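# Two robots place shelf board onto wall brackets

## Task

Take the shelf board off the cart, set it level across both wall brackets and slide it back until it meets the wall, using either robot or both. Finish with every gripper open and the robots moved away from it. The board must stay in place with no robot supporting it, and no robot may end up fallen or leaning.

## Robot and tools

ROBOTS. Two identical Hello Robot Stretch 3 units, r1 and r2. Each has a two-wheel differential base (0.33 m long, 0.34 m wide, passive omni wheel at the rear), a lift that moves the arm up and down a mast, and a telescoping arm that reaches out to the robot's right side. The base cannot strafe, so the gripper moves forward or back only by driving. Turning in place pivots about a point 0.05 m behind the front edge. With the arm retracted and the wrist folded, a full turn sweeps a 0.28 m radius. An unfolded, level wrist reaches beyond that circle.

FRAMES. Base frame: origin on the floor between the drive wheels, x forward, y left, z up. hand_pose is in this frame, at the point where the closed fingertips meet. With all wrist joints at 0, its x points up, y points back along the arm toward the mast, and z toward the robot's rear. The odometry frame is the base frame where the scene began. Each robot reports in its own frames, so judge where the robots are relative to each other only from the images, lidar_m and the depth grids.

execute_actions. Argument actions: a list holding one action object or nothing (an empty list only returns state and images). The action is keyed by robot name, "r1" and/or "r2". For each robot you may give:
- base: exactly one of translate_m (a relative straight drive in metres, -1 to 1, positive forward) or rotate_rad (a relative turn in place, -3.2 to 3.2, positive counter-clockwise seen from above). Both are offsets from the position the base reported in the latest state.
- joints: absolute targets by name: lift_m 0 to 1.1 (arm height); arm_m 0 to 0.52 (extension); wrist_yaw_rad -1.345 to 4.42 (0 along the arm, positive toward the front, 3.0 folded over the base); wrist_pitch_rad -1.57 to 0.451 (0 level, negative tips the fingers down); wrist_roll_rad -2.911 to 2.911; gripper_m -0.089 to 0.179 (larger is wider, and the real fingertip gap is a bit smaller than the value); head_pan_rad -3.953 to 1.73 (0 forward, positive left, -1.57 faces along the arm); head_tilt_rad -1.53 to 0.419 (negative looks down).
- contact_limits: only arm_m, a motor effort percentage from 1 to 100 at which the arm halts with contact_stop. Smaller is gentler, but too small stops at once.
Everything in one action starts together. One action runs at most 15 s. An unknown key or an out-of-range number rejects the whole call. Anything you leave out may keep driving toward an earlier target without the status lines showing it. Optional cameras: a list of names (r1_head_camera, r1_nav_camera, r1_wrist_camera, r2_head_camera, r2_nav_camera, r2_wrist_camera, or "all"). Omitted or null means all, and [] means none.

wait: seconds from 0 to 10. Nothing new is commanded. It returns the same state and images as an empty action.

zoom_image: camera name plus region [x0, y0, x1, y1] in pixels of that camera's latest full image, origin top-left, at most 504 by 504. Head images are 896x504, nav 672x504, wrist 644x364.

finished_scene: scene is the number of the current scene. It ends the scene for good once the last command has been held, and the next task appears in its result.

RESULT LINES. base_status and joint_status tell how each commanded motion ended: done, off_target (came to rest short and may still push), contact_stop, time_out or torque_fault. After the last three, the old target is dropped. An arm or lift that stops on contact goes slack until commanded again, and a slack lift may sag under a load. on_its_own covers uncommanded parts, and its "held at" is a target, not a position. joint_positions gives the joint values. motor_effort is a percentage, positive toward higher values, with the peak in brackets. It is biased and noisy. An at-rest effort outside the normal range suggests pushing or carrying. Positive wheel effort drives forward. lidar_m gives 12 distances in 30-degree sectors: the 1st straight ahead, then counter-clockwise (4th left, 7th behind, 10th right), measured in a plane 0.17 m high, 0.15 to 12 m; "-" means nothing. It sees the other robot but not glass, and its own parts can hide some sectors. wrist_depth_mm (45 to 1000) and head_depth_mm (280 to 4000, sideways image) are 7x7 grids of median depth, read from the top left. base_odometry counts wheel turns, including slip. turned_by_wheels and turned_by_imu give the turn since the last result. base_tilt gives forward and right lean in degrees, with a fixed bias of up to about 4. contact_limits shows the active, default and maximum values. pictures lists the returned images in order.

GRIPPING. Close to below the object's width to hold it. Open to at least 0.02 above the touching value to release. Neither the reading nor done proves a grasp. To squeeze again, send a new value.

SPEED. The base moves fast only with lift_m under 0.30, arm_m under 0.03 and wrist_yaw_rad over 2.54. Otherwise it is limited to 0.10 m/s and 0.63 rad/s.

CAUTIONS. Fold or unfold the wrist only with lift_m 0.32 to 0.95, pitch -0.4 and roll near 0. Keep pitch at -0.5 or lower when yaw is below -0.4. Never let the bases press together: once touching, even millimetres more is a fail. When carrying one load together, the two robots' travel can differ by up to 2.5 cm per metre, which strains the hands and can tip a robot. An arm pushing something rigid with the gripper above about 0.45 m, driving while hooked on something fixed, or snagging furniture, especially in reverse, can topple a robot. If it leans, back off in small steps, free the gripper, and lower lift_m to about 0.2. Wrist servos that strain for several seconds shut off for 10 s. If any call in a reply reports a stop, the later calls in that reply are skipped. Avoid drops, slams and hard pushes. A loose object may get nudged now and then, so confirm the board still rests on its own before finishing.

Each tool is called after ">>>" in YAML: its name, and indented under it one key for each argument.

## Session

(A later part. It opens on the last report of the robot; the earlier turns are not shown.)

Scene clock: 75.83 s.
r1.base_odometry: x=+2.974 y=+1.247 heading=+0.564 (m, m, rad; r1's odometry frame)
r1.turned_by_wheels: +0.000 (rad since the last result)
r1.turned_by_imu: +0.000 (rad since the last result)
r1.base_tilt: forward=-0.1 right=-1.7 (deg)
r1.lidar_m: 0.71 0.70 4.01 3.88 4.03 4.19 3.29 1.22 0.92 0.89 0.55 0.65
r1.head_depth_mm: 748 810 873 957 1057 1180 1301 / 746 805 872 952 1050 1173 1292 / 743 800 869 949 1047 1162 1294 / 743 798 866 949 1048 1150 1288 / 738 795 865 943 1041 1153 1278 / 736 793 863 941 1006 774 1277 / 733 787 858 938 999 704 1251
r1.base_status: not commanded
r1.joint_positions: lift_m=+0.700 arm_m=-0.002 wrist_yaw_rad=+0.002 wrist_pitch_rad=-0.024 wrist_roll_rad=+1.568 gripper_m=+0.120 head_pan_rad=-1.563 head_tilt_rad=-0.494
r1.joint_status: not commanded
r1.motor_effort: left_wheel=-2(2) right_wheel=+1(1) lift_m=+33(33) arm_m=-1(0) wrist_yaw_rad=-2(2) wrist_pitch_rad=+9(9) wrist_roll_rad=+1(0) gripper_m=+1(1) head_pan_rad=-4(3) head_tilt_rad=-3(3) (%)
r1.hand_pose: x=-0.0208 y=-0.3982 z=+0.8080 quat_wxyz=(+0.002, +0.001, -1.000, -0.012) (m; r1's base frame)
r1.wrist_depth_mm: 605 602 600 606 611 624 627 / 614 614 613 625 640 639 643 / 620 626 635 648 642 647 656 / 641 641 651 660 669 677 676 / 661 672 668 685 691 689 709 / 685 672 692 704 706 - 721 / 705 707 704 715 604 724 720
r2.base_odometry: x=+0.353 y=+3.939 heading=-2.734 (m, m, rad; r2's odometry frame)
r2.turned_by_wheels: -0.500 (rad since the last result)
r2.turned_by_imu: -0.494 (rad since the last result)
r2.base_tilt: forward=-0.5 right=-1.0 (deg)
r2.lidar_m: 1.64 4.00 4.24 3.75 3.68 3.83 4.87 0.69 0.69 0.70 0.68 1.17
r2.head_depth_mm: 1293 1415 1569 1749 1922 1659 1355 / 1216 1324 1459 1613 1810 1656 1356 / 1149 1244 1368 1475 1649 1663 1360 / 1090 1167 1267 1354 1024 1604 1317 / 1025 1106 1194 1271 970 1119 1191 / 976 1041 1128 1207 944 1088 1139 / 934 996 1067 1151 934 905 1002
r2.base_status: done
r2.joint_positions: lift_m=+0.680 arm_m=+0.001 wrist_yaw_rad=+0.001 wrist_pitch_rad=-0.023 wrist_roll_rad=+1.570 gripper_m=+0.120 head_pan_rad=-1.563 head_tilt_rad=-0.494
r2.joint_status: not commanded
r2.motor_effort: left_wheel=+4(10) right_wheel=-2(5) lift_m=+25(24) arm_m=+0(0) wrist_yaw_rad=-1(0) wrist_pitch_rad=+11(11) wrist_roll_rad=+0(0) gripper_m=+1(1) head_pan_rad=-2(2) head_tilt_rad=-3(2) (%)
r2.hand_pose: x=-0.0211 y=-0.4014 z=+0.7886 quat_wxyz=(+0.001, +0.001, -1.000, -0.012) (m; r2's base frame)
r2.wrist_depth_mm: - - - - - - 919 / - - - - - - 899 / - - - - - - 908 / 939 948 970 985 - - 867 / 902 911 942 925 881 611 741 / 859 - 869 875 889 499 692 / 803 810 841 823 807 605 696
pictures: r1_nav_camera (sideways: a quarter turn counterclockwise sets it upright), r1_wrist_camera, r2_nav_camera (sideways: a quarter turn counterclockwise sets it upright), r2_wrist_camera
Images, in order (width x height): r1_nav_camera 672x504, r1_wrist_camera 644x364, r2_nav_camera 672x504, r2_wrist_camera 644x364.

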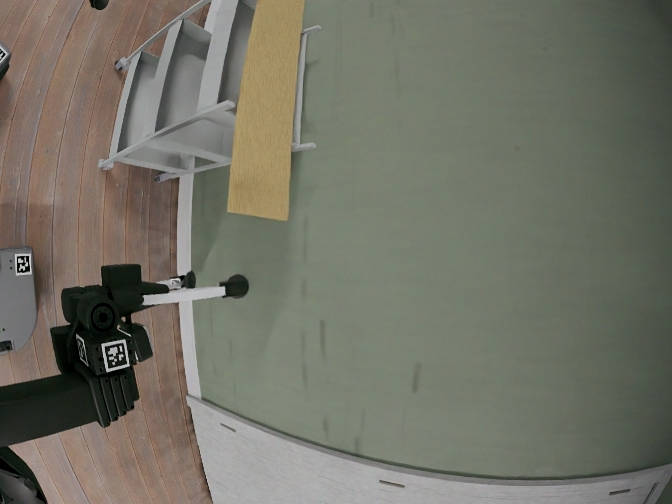

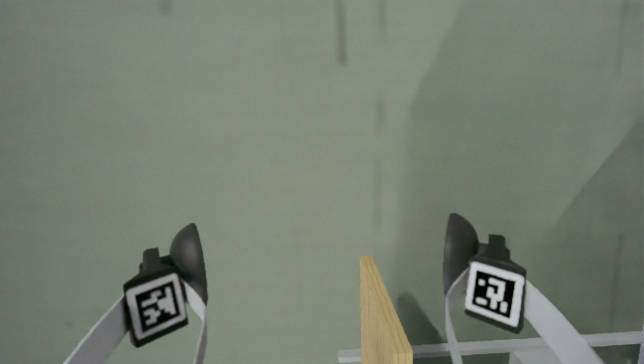

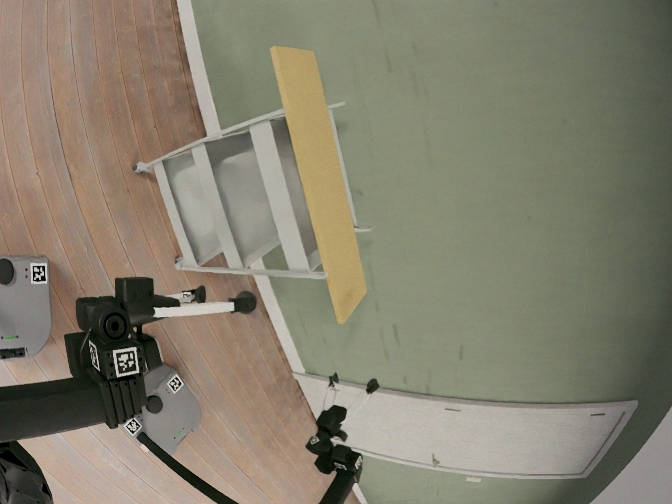

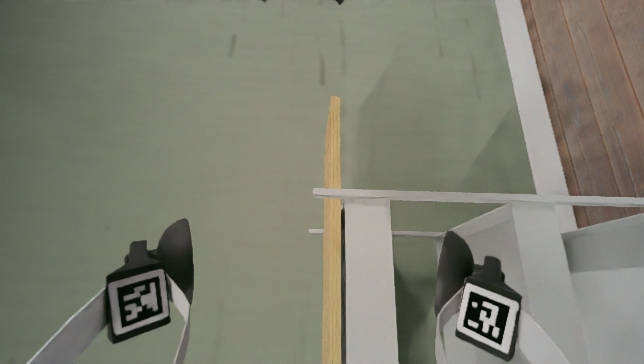

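>>> execute_actions:
  actions:
    - {"r1":{"base":{"translate_m":0.28},"joints":{"lift_m":0.67}},"r2":{"base":{"translate_m":0.45}}}
  cameras: ["r1_nav_camera","r2_nav_camera","r1_wrist_camera","r2_wrist_camera"]

Scene clock: 82.30 s.
r1.base_odometry: x=+3.210 y=+1.396 heading=+0.564 (m, m, rad; r1's odometry frame)
r1.turned_by_wheels: +0.000 (rad since the last result)
r1.turned_by_imu: +0.002 (rad since the last result)
r1.base_tilt: forward=-0.2 right=-1.7 (deg)
r1.lidar_m: 0.78 4.64 3.98 3.87 4.05 4.46 3.29 1.25 0.93 0.45 0.48 0.67
r1.head_depth_mm: 752 811 879 965 1065 1184 1313 / 750 808 874 960 1057 1146 1311 / 749 805 876 958 1022 730 1305 / 745 802 871 955 1014 728 1300 / 743 802 865 950 1009 730 908 / 741 803 867 942 999 725 709 / 740 795 865 945 993 725 707
r1.base_status: done
r1.joint_positions: lift_m=+0.670 arm_m=-0.002 wrist_yaw_rad=+0.002 wrist_pitch_rad=-0.023 wrist_roll_rad=+1.568 gripper_m=+0.120 head_pan_rad=-1.563 head_tilt_rad=-0.494
r1.joint_status: all done
r1.motor_effort: left_wheel=-2(4) right_wheel=+1(4) lift_m=+23(25) arm_m=+0(0) wrist_yaw_rad=-2(2) wrist_pitch_rad=+9(9) wrist_roll_rad=+0(1) gripper_m=+1(0) head_pan_rad=-3(4) head_tilt_rad=-3(4) (%)
r1.hand_pose: x=-0.0210 y=-0.3983 z=+0.7788 quat_wxyz=(+0.002, +0.001, -1.000, -0.012) (m; r1's base frame)
r1.wrist_depth_mm: 605 608 606 616 624 628 636 / 605 623 622 624 637 644 646 / 626 631 643 641 651 655 672 / 639 658 655 654 666 680 677 / 662 672 671 673 442 579 457 / 685 682 703 693 294 - 439 / 703 722 725 729 231 238 405
r2.base_odometry: x=-0.060 y=+3.761 heading=-2.734 (m, m, rad; r2's odometry frame)
r2.turned_by_wheels: +0.000 (rad since the last result)
r2.turned_by_imu: +0.004 (rad since the last result)
r2.base_tilt: forward=-0.4 right=-1.1 (deg)
r2.lidar_m: 1.34 3.60 3.81 3.95 3.90 4.06 5.26 0.77 0.65 0.55 0.91 0.95
r2.head_depth_mm: 1038 1139 1257 1355 955 1087 1188 / 977 1062 1162 1254 937 1046 1128 / 917 993 1087 1194 897 836 970 / 874 938 1018 1117 902 993 1191 / 827 887 957 1043 904 1119 1308 / 785 841 903 979 1032 778 1283 / 748 802 858 922 1005 1092 1209
r2.base_status: done
r2.joint_positions: lift_m=+0.680 arm_m=+0.001 wrist_yaw_rad=+0.001 wrist_pitch_rad=-0.023 wrist_roll_rad=+1.570 gripper_m=+0.120 head_pan_rad=-1.563 head_tilt_rad=-0.494
r2.joint_status: not commanded
r2.motor_effort: left_wheel=+2(11) right_wheel=-2(2) lift_m=+25(24) arm_m=-1(1) wrist_yaw_rad=-1(1) wrist_pitch_rad=+11(11) wrist_roll_rad=+0(0) gripper_m=+1(1) head_pan_rad=-2(2) head_tilt_rad=-2(3) (%)
r2.hand_pose: x=-0.0211 y=-0.4014 z=+0.7886 quat_wxyz=(+0.001, +0.001, -1.000, -0.012) (m; r2's base frame)
r2.wrist_depth_mm: 876 881 896 890 380 653 402 / 813 825 839 831 360 674 458 / 769 777 803 783 339 665 457 / 733 742 762 747 405 592 391 / 686 709 714 725 728 648 741 / 656 - 679 683 704 709 714 / 638 640 652 644 671 669 687
pictures: r1_nav_camera (sideways: a quarter turn counterclockwise sets it upright), r1_wrist_camera, r2_nav_camera (sideways: a quarter turn counterclockwise sets it upright), r2_wrist_camera
Images, in order (width x height): r1_nav_camera 672x504, r1_wrist_camera 644x364, r2_nav_camera 672x504, r2_wrist_camera 644x364.

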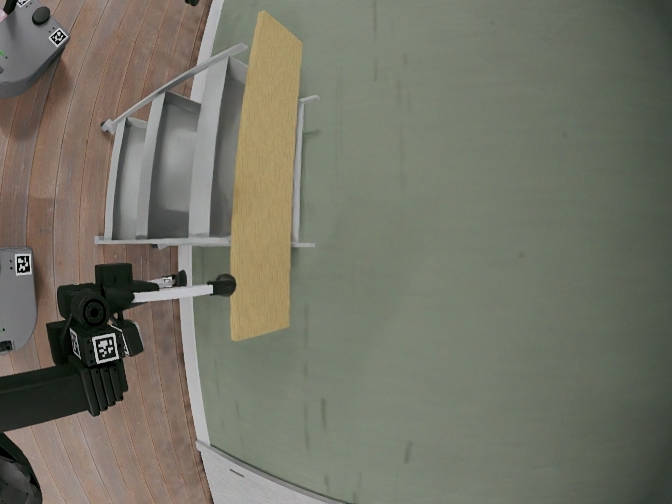

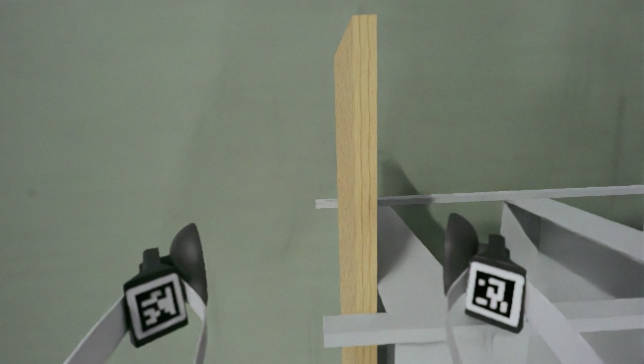

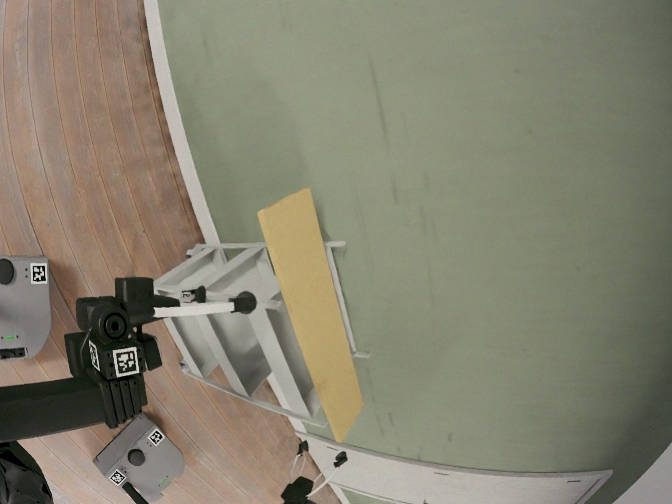

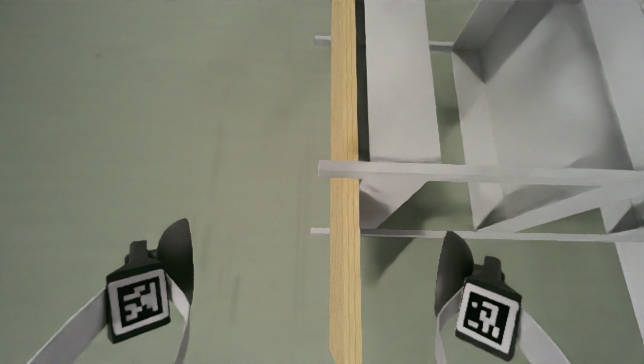

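>>> execute_actions:
  actions:
    - {"r2":{"base":{"rotate_rad":0.5}}}
  cameras: ["r2_nav_camera","r2_wrist_camera"]

Scene clock: 84.33 s.
r1.base_odometry: x=+3.210 y=+1.396 heading=+0.564 (m, m, rad; r1's odometry frame)
r1.turned_by_wheels: +0.000 (rad since the last result)
r1.turned_by_imu: +0.000 (rad since the last result)
r1.base_tilt: forward=-0.1 right=-1.6 (deg)
r1.lidar_m: 0.73 4.63 3.99 3.85 4.06 4.48 3.30 1.25 0.93 0.45 0.47 0.67
r1.head_depth_mm: 751 811 877 958 1059 1184 1315 / 749 805 876 965 1063 1139 1308 / 749 808 876 956 1024 731 1295 / 745 803 872 949 1018 727 1296 / 744 801 864 950 1006 724 908 / 741 799 866 947 993 728 711 / 739 793 863 944 993 730 711
r1.base_status: not commanded
r1.joint_positions: lift_m=+0.670 arm_m=-0.002 wrist_yaw_rad=+0.002 wrist_pitch_rad=-0.023 wrist_roll_rad=+1.568 gripper_m=+0.120 head_pan_rad=-1.563 head_tilt_rad=-0.494
r1.joint_status: not commanded
r1.motor_effort: left_wheel=-2(2) right_wheel=+1(1) lift_m=+23(22) arm_m=+0(1) wrist_yaw_rad=-1(2) wrist_pitch_rad=+9(9) wrist_roll_rad=+1(1) gripper_m=+0(0) head_pan_rad=-4(5) head_tilt_rad=-3(4) (%)
r1.hand_pose: x=-0.0210 y=-0.3983 z=+0.7788 quat_wxyz=(+0.002, +0.001, -1.000, -0.012) (m; r1's base frame)
r1.wrist_depth_mm: 596 611 611 604 613 625 635 / 613 619 634 614 642 630 646 / 623 628 648 655 651 670 662 / 639 653 659 662 670 674 683 / 656 674 665 684 440 587 457 / 689 696 697 702 296 - 438 / 706 719 713 713 232 238 402
r2.base_odometry: x=-0.060 y=+3.761 heading=-2.234 (m, m, rad; r2's odometry frame)
r2.turned_by_wheels: +0.500 (rad since the last result)
r2.turned_by_imu: +0.495 (rad since the last result)
r2.base_tilt: forward=-0.4 right=-1.1 (deg)
r2.lidar_m: 3.60 3.76 3.99 3.86 4.03 5.34 0.77 0.66 0.55 0.91 0.95 1.30
r2.head_depth_mm: 757 819 890 978 947 769 1154 / 756 817 889 977 1028 773 1317 / 753 815 886 970 1062 1204 1317 / 756 814 884 973 1070 1197 1312 / 752 811 883 971 1073 1198 1309 / 751 814 886 966 1069 1192 1300 / 751 811 880 967 1069 1193 1302
r2.base_status: done
r2.joint_positions: lift_m=+0.680 arm_m=+0.001 wrist_yaw_rad=+0.001 wrist_pitch_rad=-0.023 wrist_roll_rad=+1.570 gripper_m=+0.120 head_pan_rad=-1.563 head_tilt_rad=-0.494
r2.joint_status: not commanded
r2.motor_effort: left_wheel=-2(9) right_wheel=+2(5) lift_m=+23(25) arm_m=-1(1) wrist_yaw_rad=-2(1) wrist_pitch_rad=+11(11) wrist_roll_rad=+0(0) gripper_m=+1(1) head_pan_rad=-2(2) head_tilt_rad=-3(2) (%)
r2.hand_pose: x=-0.0211 y=-0.4014 z=+0.7886 quat_wxyz=(+0.001, +0.001, -1.000, -0.012) (m; r2's base frame)
r2.wrist_depth_mm: 605 605 619 623 627 635 640 / 614 620 627 635 635 647 654 / 622 637 637 648 653 660 668 / 637 652 647 654 661 681 685 / 664 665 676 685 701 686 696 / 667 - 683 690 698 709 723 / 680 697 709 718 718 727 745
pictures: r2_nav_camera (sideways: a quarter turn counterclockwise sets it upright), r2_wrist_camera
Images, in order (width x height): r2_nav_camera 672x504, r2_wrist_camera 644x364.

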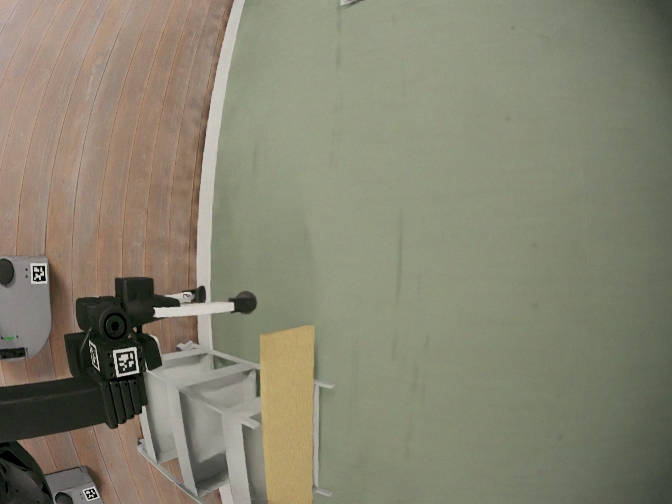

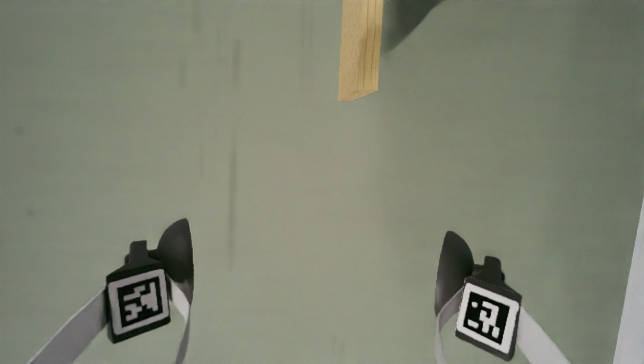

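>>> execute_actions:
  actions:
    - {"r1":{"joints":{"lift_m":0.64,"arm_m":0.2}},"r2":{"base":{"translate_m":-0.35},"joints":{"lift_m":0.64}}}
  cameras: ["r1_wrist_camera","r2_wrist_camera","r1_nav_camera"]

Scene clock: 89.30 s.
r1.base_odometry: x=+3.210 y=+1.396 heading=+0.564 (m, m, rad; r1's odometry frame)
r1.turned_by_wheels: +0.000 (rad since the last result)
r1.turned_by_imu: +0.001 (rad since the last result)
r1.base_tilt: forward=-0.2 right=-1.6 (deg)
r1.lidar_m: 0.43 0.40 3.99 3.86 4.06 4.47 3.28 1.25 0.92 0.45 0.47 0.67
r1.head_depth_mm: 749 809 880 964 1057 1185 1313 / 749 810 878 963 1057 1140 1285 / 746 804 873 953 1024 729 - / 746 805 870 951 1027 726 - / 742 801 865 953 998 726 875 / 744 798 865 944 999 725 708 / 738 795 864 943 994 723 707
r1.base_status: not commanded
r1.joint_positions: lift_m=+0.640 arm_m=+0.200 wrist_yaw_rad=+0.001 wrist_pitch_rad=-0.022 wrist_roll_rad=+1.569 gripper_m=+0.120 head_pan_rad=-1.563 head_tilt_rad=-0.494
r1.joint_status: all done
r1.motor_effort: left_wheel=-2(2) right_wheel=+1(1) lift_m=+23(26) arm_m=+3(4) wrist_yaw_rad=-1(2) wrist_pitch_rad=+9(9) wrist_roll_rad=+1(0) gripper_m=+1(1) head_pan_rad=-5(4) head_tilt_rad=-3(3) (%)
r1.hand_pose: x=-0.0211 y=-0.6003 z=+0.7489 quat_wxyz=(+0.002, +0.000, -1.000, -0.012) (m; r1's base frame)
r1.wrist_depth_mm: 412 413 418 88 63 432 435 / 420 424 424 103 65 447 445 / 434 436 440 122 67 454 458 / 446 444 454 153 69 465 474 / 458 460 467 202 71 474 371 / 466 469 487 479 74 - 372 / 485 493 499 491 77 511 384
r2.base_odometry: x=+0.155 y=+4.037 heading=-2.234 (m, m, rad; r2's odometry frame)
r2.turned_by_wheels: +0.000 (rad since the last result)
r2.turned_by_imu: -0.001 (rad since the last result)
r2.base_tilt: forward=-0.5 right=-1.1 (deg)
r2.lidar_m: 3.65 4.16 3.99 3.85 4.00 0.53 0.42 1.27 0.48 0.46 0.94 1.30
r2.head_depth_mm: 753 813 887 975 935 738 870 / 752 812 884 972 937 739 875 / 752 812 882 970 937 740 871 / 752 810 879 966 934 743 877 / 748 809 882 963 1017 751 1300 / 746 807 878 963 1013 753 1294 / 745 805 878 960 1055 1149 1306
r2.base_status: done
r2.joint_positions: lift_m=+0.640 arm_m=+0.001 wrist_yaw_rad=+0.001 wrist_pitch_rad=-0.022 wrist_roll_rad=+1.570 gripper_m=+0.120 head_pan_rad=-1.563 head_tilt_rad=-0.494
r2.joint_status: all done
r2.motor_effort: left_wheel=-3(11) right_wheel=+2(2) lift_m=+25(19) arm_m=-1(1) wrist_yaw_rad=-1(0) wrist_pitch_rad=+11(11) wrist_roll_rad=+0(0) gripper_m=+1(1) head_pan_rad=-2(2) head_tilt_rad=-3(2) (%)
r2.hand_pose: x=-0.0211 y=-0.4014 z=+0.7488 quat_wxyz=(+0.001, +0.001, -1.000, -0.011) (m; r2's base frame)
r2.wrist_depth_mm: 591 603 608 276 210 527 416 / 610 611 623 528 216 535 412 / 624 625 644 539 221 556 408 / 633 644 654 454 227 558 408 / 656 660 667 306 233 690 390 / 658 - 680 236 238 695 313 / 675 695 699 699 724 727 720
pictures: r1_nav_camera (sideways: a quarter turn counterclockwise sets it upright), r1_wrist_camera, r2_wrist_camera
Images, in order (width x height): r1_nav_camera 672x504, r1_wrist_camera 644x364, r2_wrist_camera 644x364.

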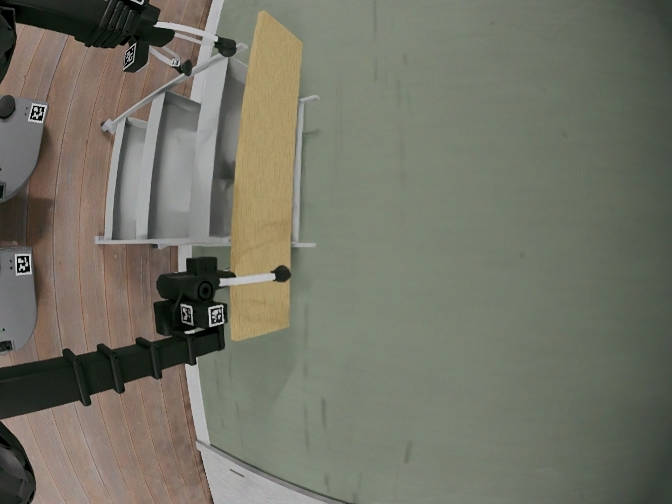

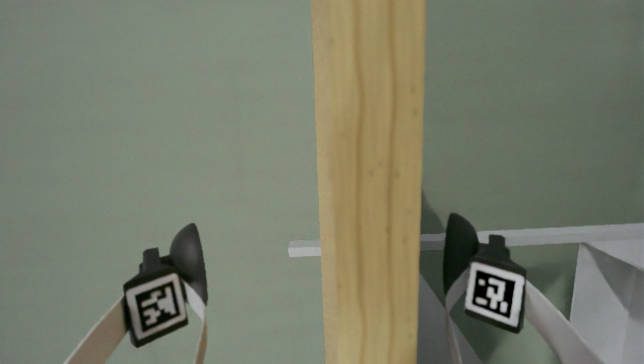

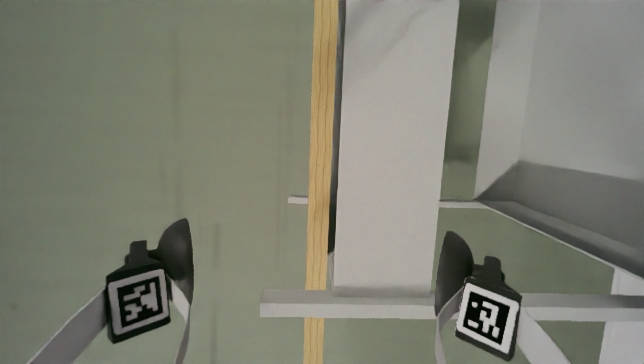

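>>> execute_actions:
  actions:
    - {"r1":{"joints":{"gripper_m":-0.03}},"r2":{"base":{"translate_m":0.16}}}
  cameras: ["r1_wrist_camera","r2_wrist_camera","r2_nav_camera"]

Scene clock: 92.43 s.
r1.base_odometry: x=+3.210 y=+1.396 heading=+0.564 (m, m, rad; r1's odometry frame)
r1.turned_by_wheels: +0.000 (rad since the last result)
r1.turned_by_imu: +0.001 (rad since the last result)
r1.base_tilt: forward=-0.1 right=-1.7 (deg)
r1.lidar_m: 0.55 0.56 3.98 3.87 4.05 4.48 3.29 1.25 0.92 0.45 0.47 0.67
r1.head_depth_mm: 753 811 881 959 1060 1181 1315 / 748 809 877 959 1056 1145 1289 / 747 805 872 954 1023 722 - / 748 806 871 953 1023 718 - / 744 798 872 950 1003 720 883 / 742 798 864 944 1001 718 707 / 740 795 864 944 994 714 705
r1.base_status: not commanded
r1.joint_positions: lift_m=+0.640 arm_m=+0.200 wrist_yaw_rad=+0.002 wrist_pitch_rad=-0.048 wrist_roll_rad=+1.571 gripper_m=-0.025 head_pan_rad=-1.563 head_tilt_rad=-0.494
r1.joint_status: gripper_m off_target (ended at -0.025, target -0.030)
r1.motor_effort: left_wheel=-1(2) right_wheel=+1(1) lift_m=+27(27) arm_m=+3(4) wrist_yaw_rad=-2(2) wrist_pitch_rad=+18(22) wrist_roll_rad=+0(1) gripper_m=-32(100) head_pan_rad=-4(4) head_tilt_rad=-4(3) (%)
r1.hand_pose: x=-0.0208 y=-0.5995 z=+0.7420 quat_wxyz=(+0.000, +0.001, -1.000, -0.025) (m; r1's base frame)
r1.wrist_depth_mm: 402 408 415 61 429 433 445 / 411 418 426 63 441 448 453 / 429 430 440 65 453 467 471 / 432 441 451 67 471 477 478 / 447 463 460 70 477 486 371 / 460 470 469 72 490 505 378 / 476 481 501 75 210 521 395
r2.base_odometry: x=+0.057 y=+3.911 heading=-2.234 (m, m, rad; r2's odometry frame)
r2.turned_by_wheels: +0.000 (rad since the last result)
r2.turned_by_imu: +0.002 (rad since the last result)
r2.base_tilt: forward=-0.4 right=-1.1 (deg)
r2.lidar_m: 3.68 3.98 3.97 3.85 4.03 5.11 0.58 0.65 0.48 0.48 0.94 1.30
r2.head_depth_mm: 756 818 888 974 941 737 873 / 754 817 886 973 940 740 872 / 751 817 885 970 934 768 1229 / 752 812 884 967 1027 770 1305 / 749 812 880 968 1048 1185 1300 / 746 810 878 963 1063 1188 1301 / 749 808 879 965 1063 1189 1301
r2.base_status: done
r2.joint_positions: lift_m=+0.640 arm_m=+0.001 wrist_yaw_rad=+0.001 wrist_pitch_rad=-0.022 wrist_roll_rad=+1.570 gripper_m=+0.120 head_pan_rad=-1.563 head_tilt_rad=-0.494
r2.joint_status: not commanded
r2.motor_effort: left_wheel=-3(4) right_wheel=+2(5) lift_m=+24(25) arm_m=-1(1) wrist_yaw_rad=-1(1) wrist_pitch_rad=+11(11) wrist_roll_rad=+0(0) gripper_m=+1(1) head_pan_rad=-1(2) head_tilt_rad=-2(2) (%)
r2.hand_pose: x=-0.0211 y=-0.4014 z=+0.7488 quat_wxyz=(+0.001, +0.001, -1.000, -0.011) (m; r2's base frame)
r2.wrist_depth_mm: 598 611 613 281 214 531 414 / 609 619 632 285 217 531 368 / 627 631 640 634 660 661 670 / 637 643 647 659 671 672 682 / 653 658 664 670 682 689 705 / 667 - 690 693 704 708 709 / 677 700 703 714 711 733 718
pictures: r1_wrist_camera, r2_nav_camera (sideways: a quarter turn counterclockwise sets it upright), r2_wrist_camera
Images, in order (width x height): r1_wrist_camera 644x364, r2_nav_camera 672x504, r2_wrist_camera 644x364.

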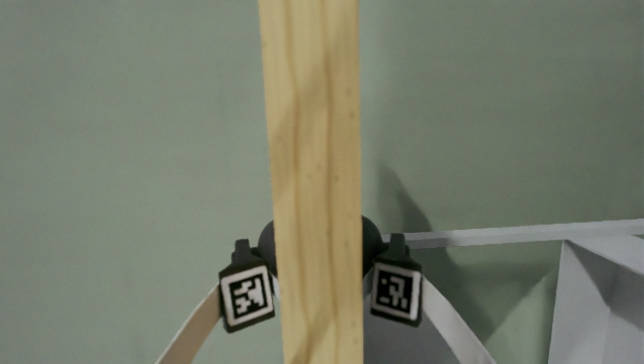

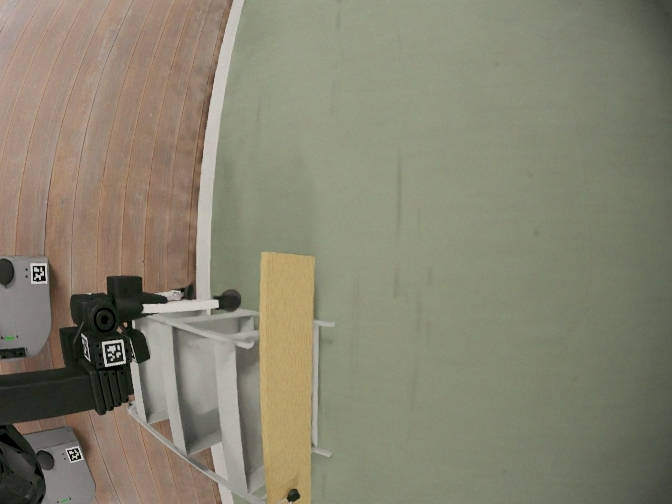

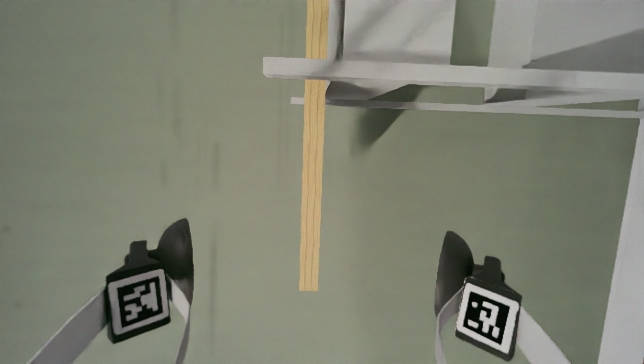

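>>> execute_actions:
  actions:
    - {"r1":{"joints":{"gripper_m":0.03}},"r2":{"joints":{"arm_m":0.25,"lift_m":0.65}}}
  cameras: ["r2_wrist_camera"]

>>> execute_actions:
  actions:
    - {"r1":{"joints":{"arm_m":0.222}},"r2":{"joints":{"arm_m":0.33}}}
  cameras: ["r1_wrist_camera","r2_wrist_camera","r2_nav_camera"]

Scene clock: 95.83 s.
r1.base_odometry: x=+3.210 y=+1.396 heading=+0.564 (m, m, rad; r1's odometry frame)
r1.turned_by_wheels: +0.000 (rad since the last result)
r1.turned_by_imu: +0.001 (rad since the last result)
r1.base_tilt: forward=-0.1 right=-1.6 (deg)
r1.lidar_m: 0.55 0.56 4.00 3.86 4.03 4.46 3.30 1.24 0.92 0.45 0.47 0.67
r1.head_depth_mm: 752 811 879 958 1062 1182 1313 / 752 807 875 955 1054 1140 1296 / 744 806 871 953 1028 722 - / 744 804 873 952 1020 721 - / 745 799 866 946 1004 723 881 / 739 800 865 944 999 724 709 / 739 798 860 942 992 722 706
r1.base_status: not commanded
r1.joint_positions: lift_m=+0.640 arm_m=+0.200 wrist_yaw_rad=+0.002 wrist_pitch_rad=-0.053 wrist_roll_rad=+1.571 gripper_m=+0.030 head_pan_rad=-1.563 head_tilt_rad=-0.494
r1.joint_status: all done
r1.motor_effort: left_wheel=-1(2) right_wheel=+1(0) lift_m=+27(27) arm_m=+2(2) wrist_yaw_rad=-2(2) wrist_pitch_rad=+20(21) wrist_roll_rad=+0(0) gripper_m=-7(85) head_pan_rad=-4(3) head_tilt_rad=-3(3) (%)
r1.hand_pose: x=-0.0208 y=-0.5993 z=+0.7408 quat_wxyz=(+0.000, +0.001, -1.000, -0.027) (m; r1's base frame)
r1.wrist_depth_mm: 401 411 417 61 430 439 447 / 410 420 424 63 443 451 459 / 422 429 439 65 457 456 474 / 433 442 449 68 476 479 485 / 443 457 465 70 472 483 374 / 458 463 474 72 285 507 384 / 470 479 492 75 206 521 392
r2.base_odometry: x=+0.057 y=+3.911 heading=-2.234 (m, m, rad; r2's odometry frame)
r2.turned_by_wheels: +0.000 (rad since the last result)
r2.turned_by_imu: +0.001 (rad since the last result)
r2.base_tilt: forward=-0.4 right=-1.1 (deg)
r2.lidar_m: 3.67 3.99 4.01 3.85 4.03 5.12 0.58 0.65 0.48 0.48 0.95 1.30
r2.head_depth_mm: 756 818 889 980 941 742 873 / 755 814 886 972 942 747 - / 755 813 887 967 929 747 - / 753 812 885 966 1027 750 1292 / 749 812 882 964 1051 1195 1299 / 747 810 881 963 1061 1184 1297 / 749 807 875 958 1062 1188 1308
r2.base_status: not commanded
r2.joint_positions: lift_m=+0.650 arm_m=+0.250 wrist_yaw_rad=+0.001 wrist_pitch_rad=-0.022 wrist_roll_rad=+1.570 gripper_m=+0.120 head_pan_rad=-1.563 head_tilt_rad=-0.494
r2.joint_status: all done
r2.motor_effort: left_wheel=-3(2) right_wheel=+2(2) lift_m=+31(32) arm_m=+3(3) wrist_yaw_rad=-1(1) wrist_pitch_rad=+10(11) wrist_roll_rad=+0(0) gripper_m=+1(1) head_pan_rad=-2(1) head_tilt_rad=-2(3) (%)
r2.hand_pose: x=-0.0211 y=-0.6503 z=+0.7587 quat_wxyz=(+0.001, +0.001, -1.000, -0.011) (m; r2's base frame)
r2.wrist_depth_mm: 371 376 381 382 48 49 398 / 383 386 393 283 50 50 401 / 385 393 398 395 51 52 419 / 400 402 406 405 52 421 427 / 409 409 417 253 54 432 439 / 418 - 425 233 56 442 449 / 429 434 440 219 57 255 459
pictures: r2_wrist_camera
Images, in order (width x height): r2_wrist_camera 644x364.

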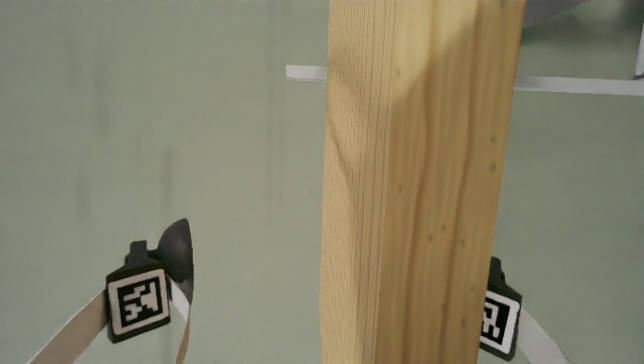

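Scene clock: 97.73 s.
r1.base_odometry: x=+3.210 y=+1.396 heading=+0.565 (m, m, rad; r1's odometry frame)
r1.turned_by_wheels: +0.000 (rad since the last result)
r1.turned_by_imu: +0.001 (rad since the last result)
r1.base_tilt: forward=-0.2 right=-1.6 (deg)
r1.lidar_m: 0.55 0.55 3.99 3.87 4.04 4.49 3.31 1.24 0.92 0.45 0.48 0.68
r1.head_depth_mm: 754 812 880 960 1062 1188 1310 / 751 806 882 962 1052 1141 1295 / 746 806 873 958 1020 750 - / 745 804 871 954 1008 738 - / 744 802 867 950 1001 745 968 / 741 801 862 947 1001 745 705 / 739 798 863 943 991 748 710
r1.base_status: not commanded
r1.joint_positions: lift_m=+0.640 arm_m=+0.222 wrist_yaw_rad=+0.014 wrist_pitch_rad=-0.057 wrist_roll_rad=+1.572 gripper_m=+0.030 head_pan_rad=-1.563 head_tilt_rad=-0.494
r1.joint_status: all done
r1.motor_effort: left_wheel=+4(5) right_wheel=-6(6) lift_m=+27(27) arm_m=+2(2) wrist_yaw_rad=-12(13) wrist_pitch_rad=+22(22) wrist_roll_rad=-1(1) gripper_m=-7(7) head_pan_rad=-4(3) head_tilt_rad=-4(3) (%)
r1.hand_pose: x=-0.0178 y=-0.6211 z=+0.7398 quat_wxyz=(+0.000, +0.007, -1.000, -0.029) (m; r1's base frame)
r1.wrist_depth_mm: 377 385 392 55 406 418 430 / 390 396 403 57 420 429 442 / 401 405 419 60 435 446 444 / 413 416 428 63 441 452 467 / 425 434 441 66 456 464 351 / 432 443 454 70 271 481 366 / 453 461 474 74 200 501 380
r2.base_odometry: x=+0.057 y=+3.911 heading=-2.234 (m, m, rad; r2's odometry frame)
r2.turned_by_wheels: +0.000 (rad since the last result)
r2.turned_by_imu: +0.001 (rad since the last result)
r2.base_tilt: forward=-0.4 right=-1.1 (deg)
r2.lidar_m: 3.67 3.96 3.98 3.86 4.03 5.10 0.58 0.65 0.50 0.48 0.94 1.30
r2.head_depth_mm: 757 820 891 977 892 768 870 / 757 815 886 967 896 768 - / 753 810 883 968 900 - 1224 / 752 812 884 970 903 1179 1308 / 750 812 881 962 1055 1192 1311 / 750 809 880 962 1062 1189 1303 / 749 808 877 961 1061 1186 1300
r2.base_status: not commanded
r2.joint_positions: lift_m=+0.650 arm_m=+0.329 wrist_yaw_rad=+0.002 wrist_pitch_rad=-0.028 wrist_roll_rad=+1.571 gripper_m=+0.120 head_pan_rad=-1.563 head_tilt_rad=-0.494
r2.joint_status: all done
r2.motor_effort: left_wheel=+0(3) right_wheel=-1(2) lift_m=+30(31) arm_m=+6(8) wrist_yaw_rad=-2(2) wrist_pitch_rad=+14(15) wrist_roll_rad=+0(0) gripper_m=-1(1) head_pan_rad=-2(2) head_tilt_rad=-1(3) (%)
r2.hand_pose: x=-0.0208 y=-0.7298 z=+0.7571 quat_wxyz=(+0.000, +0.001, -1.000, -0.014) (m; r2's base frame)
r2.wrist_depth_mm: 299 302 307 215 - - 325 / 307 310 313 221 - - 331 / 314 318 323 319 - - 338 / 320 324 330 208 - - 345 / 329 332 338 187 - - 355 / 334 - 345 170 - - 365 / 342 350 355 157 - - 375
pictures: r1_wrist_camera, r2_nav_camera (sideways: a quarter turn counterclockwise sets it upright), r2_wrist_camera
Images, in order (width x height): r1_wrist_camera 644x364, r2_nav_camera 672x504, r2_wrist_camera 644x364.

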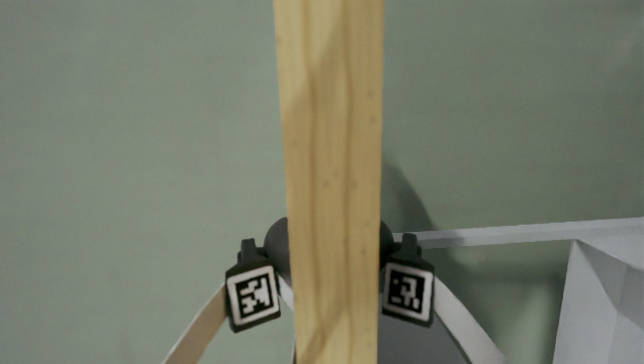

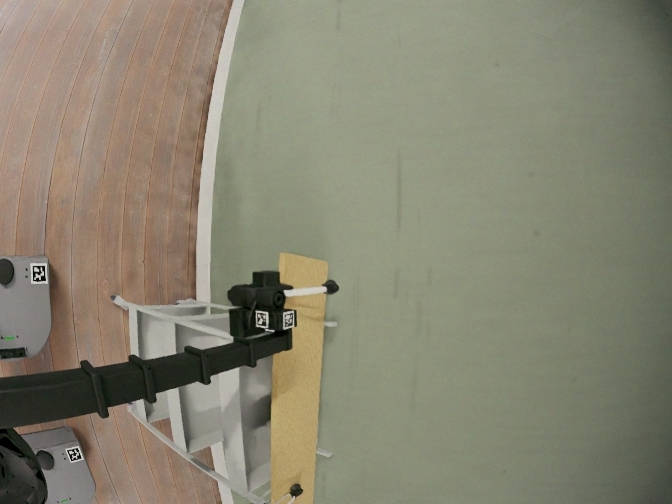

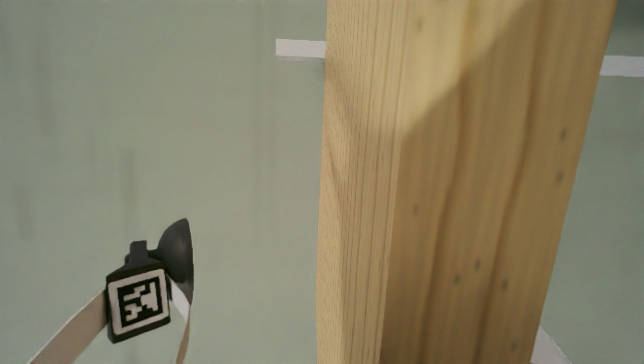

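>>> execute_actions:
  actions:
    - {"r2":{"joints":{"arm_m":0.295,"lift_m":0.63}}}
  cameras: ["r2_wrist_camera"]

>>> execute_actions:
  actions:
    - {"r1":{"joints":{"gripper_m":-0.03}},"r2":{"joints":{"gripper_m":-0.03}}}
  cameras: ["r1_wrist_camera","r2_wrist_camera"]

Scene clock: 99.30 s.
r1.base_odometry: x=+3.210 y=+1.396 heading=+0.565 (m, m, rad; r1's odometry frame)
r1.turned_by_wheels: +0.000 (rad since the last result)
r1.turned_by_imu: +0.000 (rad since the last result)
r1.base_tilt: forward=-0.2 right=-1.6 (deg)
r1.lidar_m: 0.55 0.56 3.99 3.86 4.05 4.47 3.29 1.25 0.92 0.45 0.47 0.68
r1.head_depth_mm: 752 811 877 959 1061 1181 1314 / 750 809 875 957 1057 1142 1289 / 747 807 875 956 1013 747 - / 746 801 874 950 1010 735 - / 741 801 870 947 999 748 966 / 740 799 864 950 1002 745 708 / 739 797 860 941 990 745 708
r1.base_status: not commanded
r1.joint_positions: lift_m=+0.640 arm_m=+0.222 wrist_yaw_rad=+0.012 wrist_pitch_rad=-0.057 wrist_roll_rad=+1.572 gripper_m=+0.030 head_pan_rad=-1.563 head_tilt_rad=-0.494
r1.joint_status: not commanded
r1.motor_effort: left_wheel=+3(4) right_wheel=-6(7) lift_m=+27(27) arm_m=+4(2) wrist_yaw_rad=-11(13) wrist_pitch_rad=+22(22) wrist_roll_rad=-1(1) gripper_m=-7(7) head_pan_rad=-4(4) head_tilt_rad=-3(3) (%)
r1.hand_pose: x=-0.0183 y=-0.6211 z=+0.7398 quat_wxyz=(+0.000, +0.006, -1.000, -0.029) (m; r1's base frame)
r1.wrist_depth_mm: 379 389 396 55 409 416 428 / 388 397 405 58 423 429 435 / 403 406 414 60 433 441 451 / 411 420 431 63 445 457 468 / 421 433 442 66 455 470 356 / 434 439 452 70 271 488 365 / 452 462 476 74 201 509 378
r2.base_odometry: x=+0.057 y=+3.911 heading=-2.234 (m, m, rad; r2's odometry frame)
r2.turned_by_wheels: +0.000 (rad since the last result)
r2.turned_by_imu: +0.000 (rad since the last result)
r2.base_tilt: forward=-0.4 right=-1.1 (deg)
r2.lidar_m: 3.68 3.98 3.99 3.86 4.03 5.12 0.58 0.65 0.50 0.48 0.94 1.30
r2.head_depth_mm: 754 816 890 973 893 771 872 / 754 815 886 969 895 773 - / 754 815 884 968 898 774 1240 / 753 812 883 966 938 1172 1300 / 753 810 879 967 1047 1192 1297 / 748 809 878 963 1065 1193 1300 / 748 806 879 964 1062 1182 1298
r2.base_status: not commanded
r2.joint_positions: lift_m=+0.630 arm_m=+0.295 wrist_yaw_rad=+0.002 wrist_pitch_rad=-0.023 wrist_roll_rad=+1.571 gripper_m=+0.120 head_pan_rad=-1.563 head_tilt_rad=-0.494
r2.joint_status: all done
r2.motor_effort: left_wheel=-2(2) right_wheel=+1(1) lift_m=+25(25) arm_m=-3(5) wrist_yaw_rad=-2(2) wrist_pitch_rad=+11(14) wrist_roll_rad=+0(0) gripper_m=+0(0) head_pan_rad=-2(2) head_tilt_rad=-2(2) (%)
r2.hand_pose: x=-0.0208 y=-0.6959 z=+0.7386 quat_wxyz=(+0.000, +0.001, -1.000, -0.012) (m; r2's base frame)
r2.wrist_depth_mm: 332 335 336 60 163 346 354 / 336 342 340 62 351 356 361 / 347 349 352 64 358 369 371 / 353 359 363 67 371 377 382 / 363 367 369 70 378 387 389 / 368 - 379 73 388 392 399 / 380 386 389 77 401 408 414
pictures: r2_wrist_camera
Images, in order (width x height): r2_wrist_camera 644x364.

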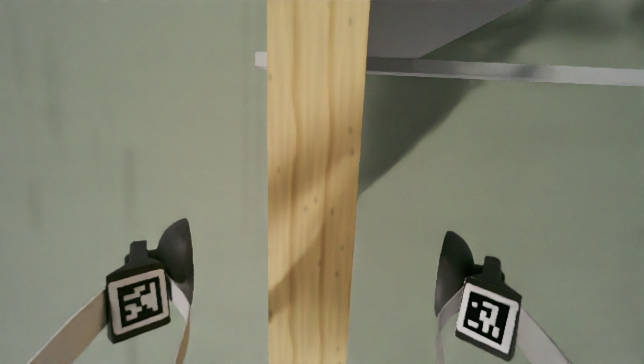

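Scene clock: 101.30 s.
r1.base_odometry: x=+3.210 y=+1.396 heading=+0.565 (m, m, rad; r1's odometry frame)
r1.turned_by_wheels: +0.000 (rad since the last result)
r1.turned_by_imu: +0.000 (rad since the last result)
r1.base_tilt: forward=-0.1 right=-1.7 (deg)
r1.lidar_m: 0.55 0.56 4.00 3.86 4.05 4.45 3.28 1.25 0.92 0.45 0.48 0.68
r1.head_depth_mm: 748 806 883 960 1064 1187 1312 / 747 806 878 956 1044 1164 1298 / 748 804 872 957 1006 740 - / 744 801 871 953 1006 729 - / 744 804 870 947 1004 739 965 / 740 799 865 950 994 747 709 / 742 795 862 943 996 745 706
r1.base_status: not commanded
r1.joint_positions: lift_m=+0.640 arm_m=+0.222 wrist_yaw_rad=+0.010 wrist_pitch_rad=-0.039 wrist_roll_rad=+1.572 gripper_m=-0.025 head_pan_rad=-1.563 head_tilt_rad=-0.494
r1.joint_status: gripper_m off_target (ended at -0.025, target -0.030)
r1.motor_effort: left_wheel=+3(3) right_wheel=-4(4) lift_m=+27(27) arm_m=+2(1) wrist_yaw_rad=-9(11) wrist_pitch_rad=+15(22) wrist_roll_rad=-1(1) gripper_m=-31(100) head_pan_rad=-4(3) head_tilt_rad=-4(4) (%)
r1.hand_pose: x=-0.0188 y=-0.6218 z=+0.7445 quat_wxyz=(+0.000, +0.005, -1.000, -0.020) (m; r1's base frame)
r1.wrist_depth_mm: 384 391 391 56 402 412 416 / 397 398 401 58 422 421 428 / 403 409 412 60 434 431 445 / 417 424 425 63 442 450 450 / 428 435 437 66 451 455 351 / 441 448 450 70 471 477 362 / 458 464 473 74 208 485 377
r2.base_odometry: x=+0.057 y=+3.911 heading=-2.234 (m, m, rad; r2's odometry frame)
r2.turned_by_wheels: +0.000 (rad since the last result)
r2.turned_by_imu: +0.000 (rad since the last result)
r2.base_tilt: forward=-0.5 right=-1.1 (deg)
r2.lidar_m: 3.69 3.98 3.98 3.85 4.03 5.10 0.58 0.65 0.50 0.49 0.94 1.30
r2.head_depth_mm: 757 814 886 976 892 764 871 / 754 816 886 972 893 769 - / 754 813 881 972 899 771 1236 / 751 810 882 964 923 1175 1301 / 752 810 881 965 1055 1196 1298 / 747 808 881 962 1064 1190 1294 / 746 808 877 959 1056 1187 1302
r2.base_status: not commanded
r2.joint_positions: lift_m=+0.630 arm_m=+0.295 wrist_yaw_rad=+0.002 wrist_pitch_rad=-0.008 wrist_roll_rad=+1.570 gripper_m=-0.029 head_pan_rad=-1.563 head_tilt_rad=-0.494
r2.joint_status: all done
r2.motor_effort: left_wheel=-3(2) right_wheel=+1(1) lift_m=+25(25) arm_m=-3(3) wrist_yaw_rad=-2(2) wrist_pitch_rad=+3(11) wrist_roll_rad=+0(0) gripper_m=-25(100) head_pan_rad=-2(2) head_tilt_rad=-2(2) (%)
r2.hand_pose: x=-0.0208 y=-0.6963 z=+0.7425 quat_wxyz=(+0.001, +0.001, -1.000, -0.004) (m; r2's base frame)
r2.wrist_depth_mm: 336 336 339 59 162 347 349 / 341 342 345 61 349 349 355 / 350 353 356 63 359 362 365 / 360 362 362 66 368 373 377 / 366 368 367 69 379 380 386 / 374 379 378 72 384 391 396 / 385 386 392 75 394 401 405
pictures: r1_wrist_camera, r2_wrist_camera
Images, in order (width x height): r1_wrist_camera 644x364, r2_wrist_camera 644x364.

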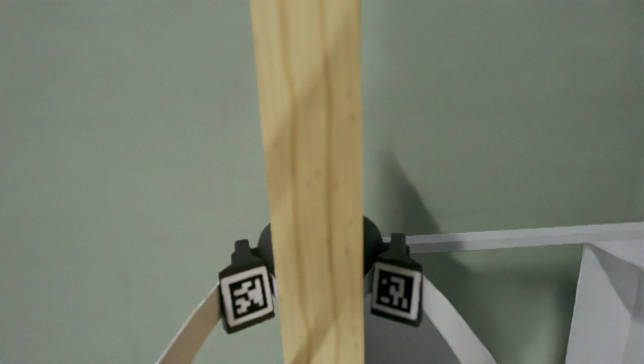

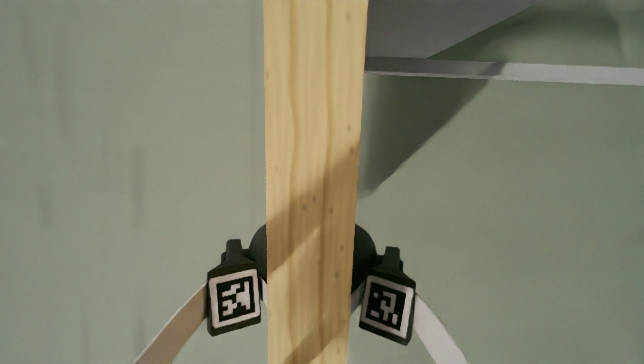

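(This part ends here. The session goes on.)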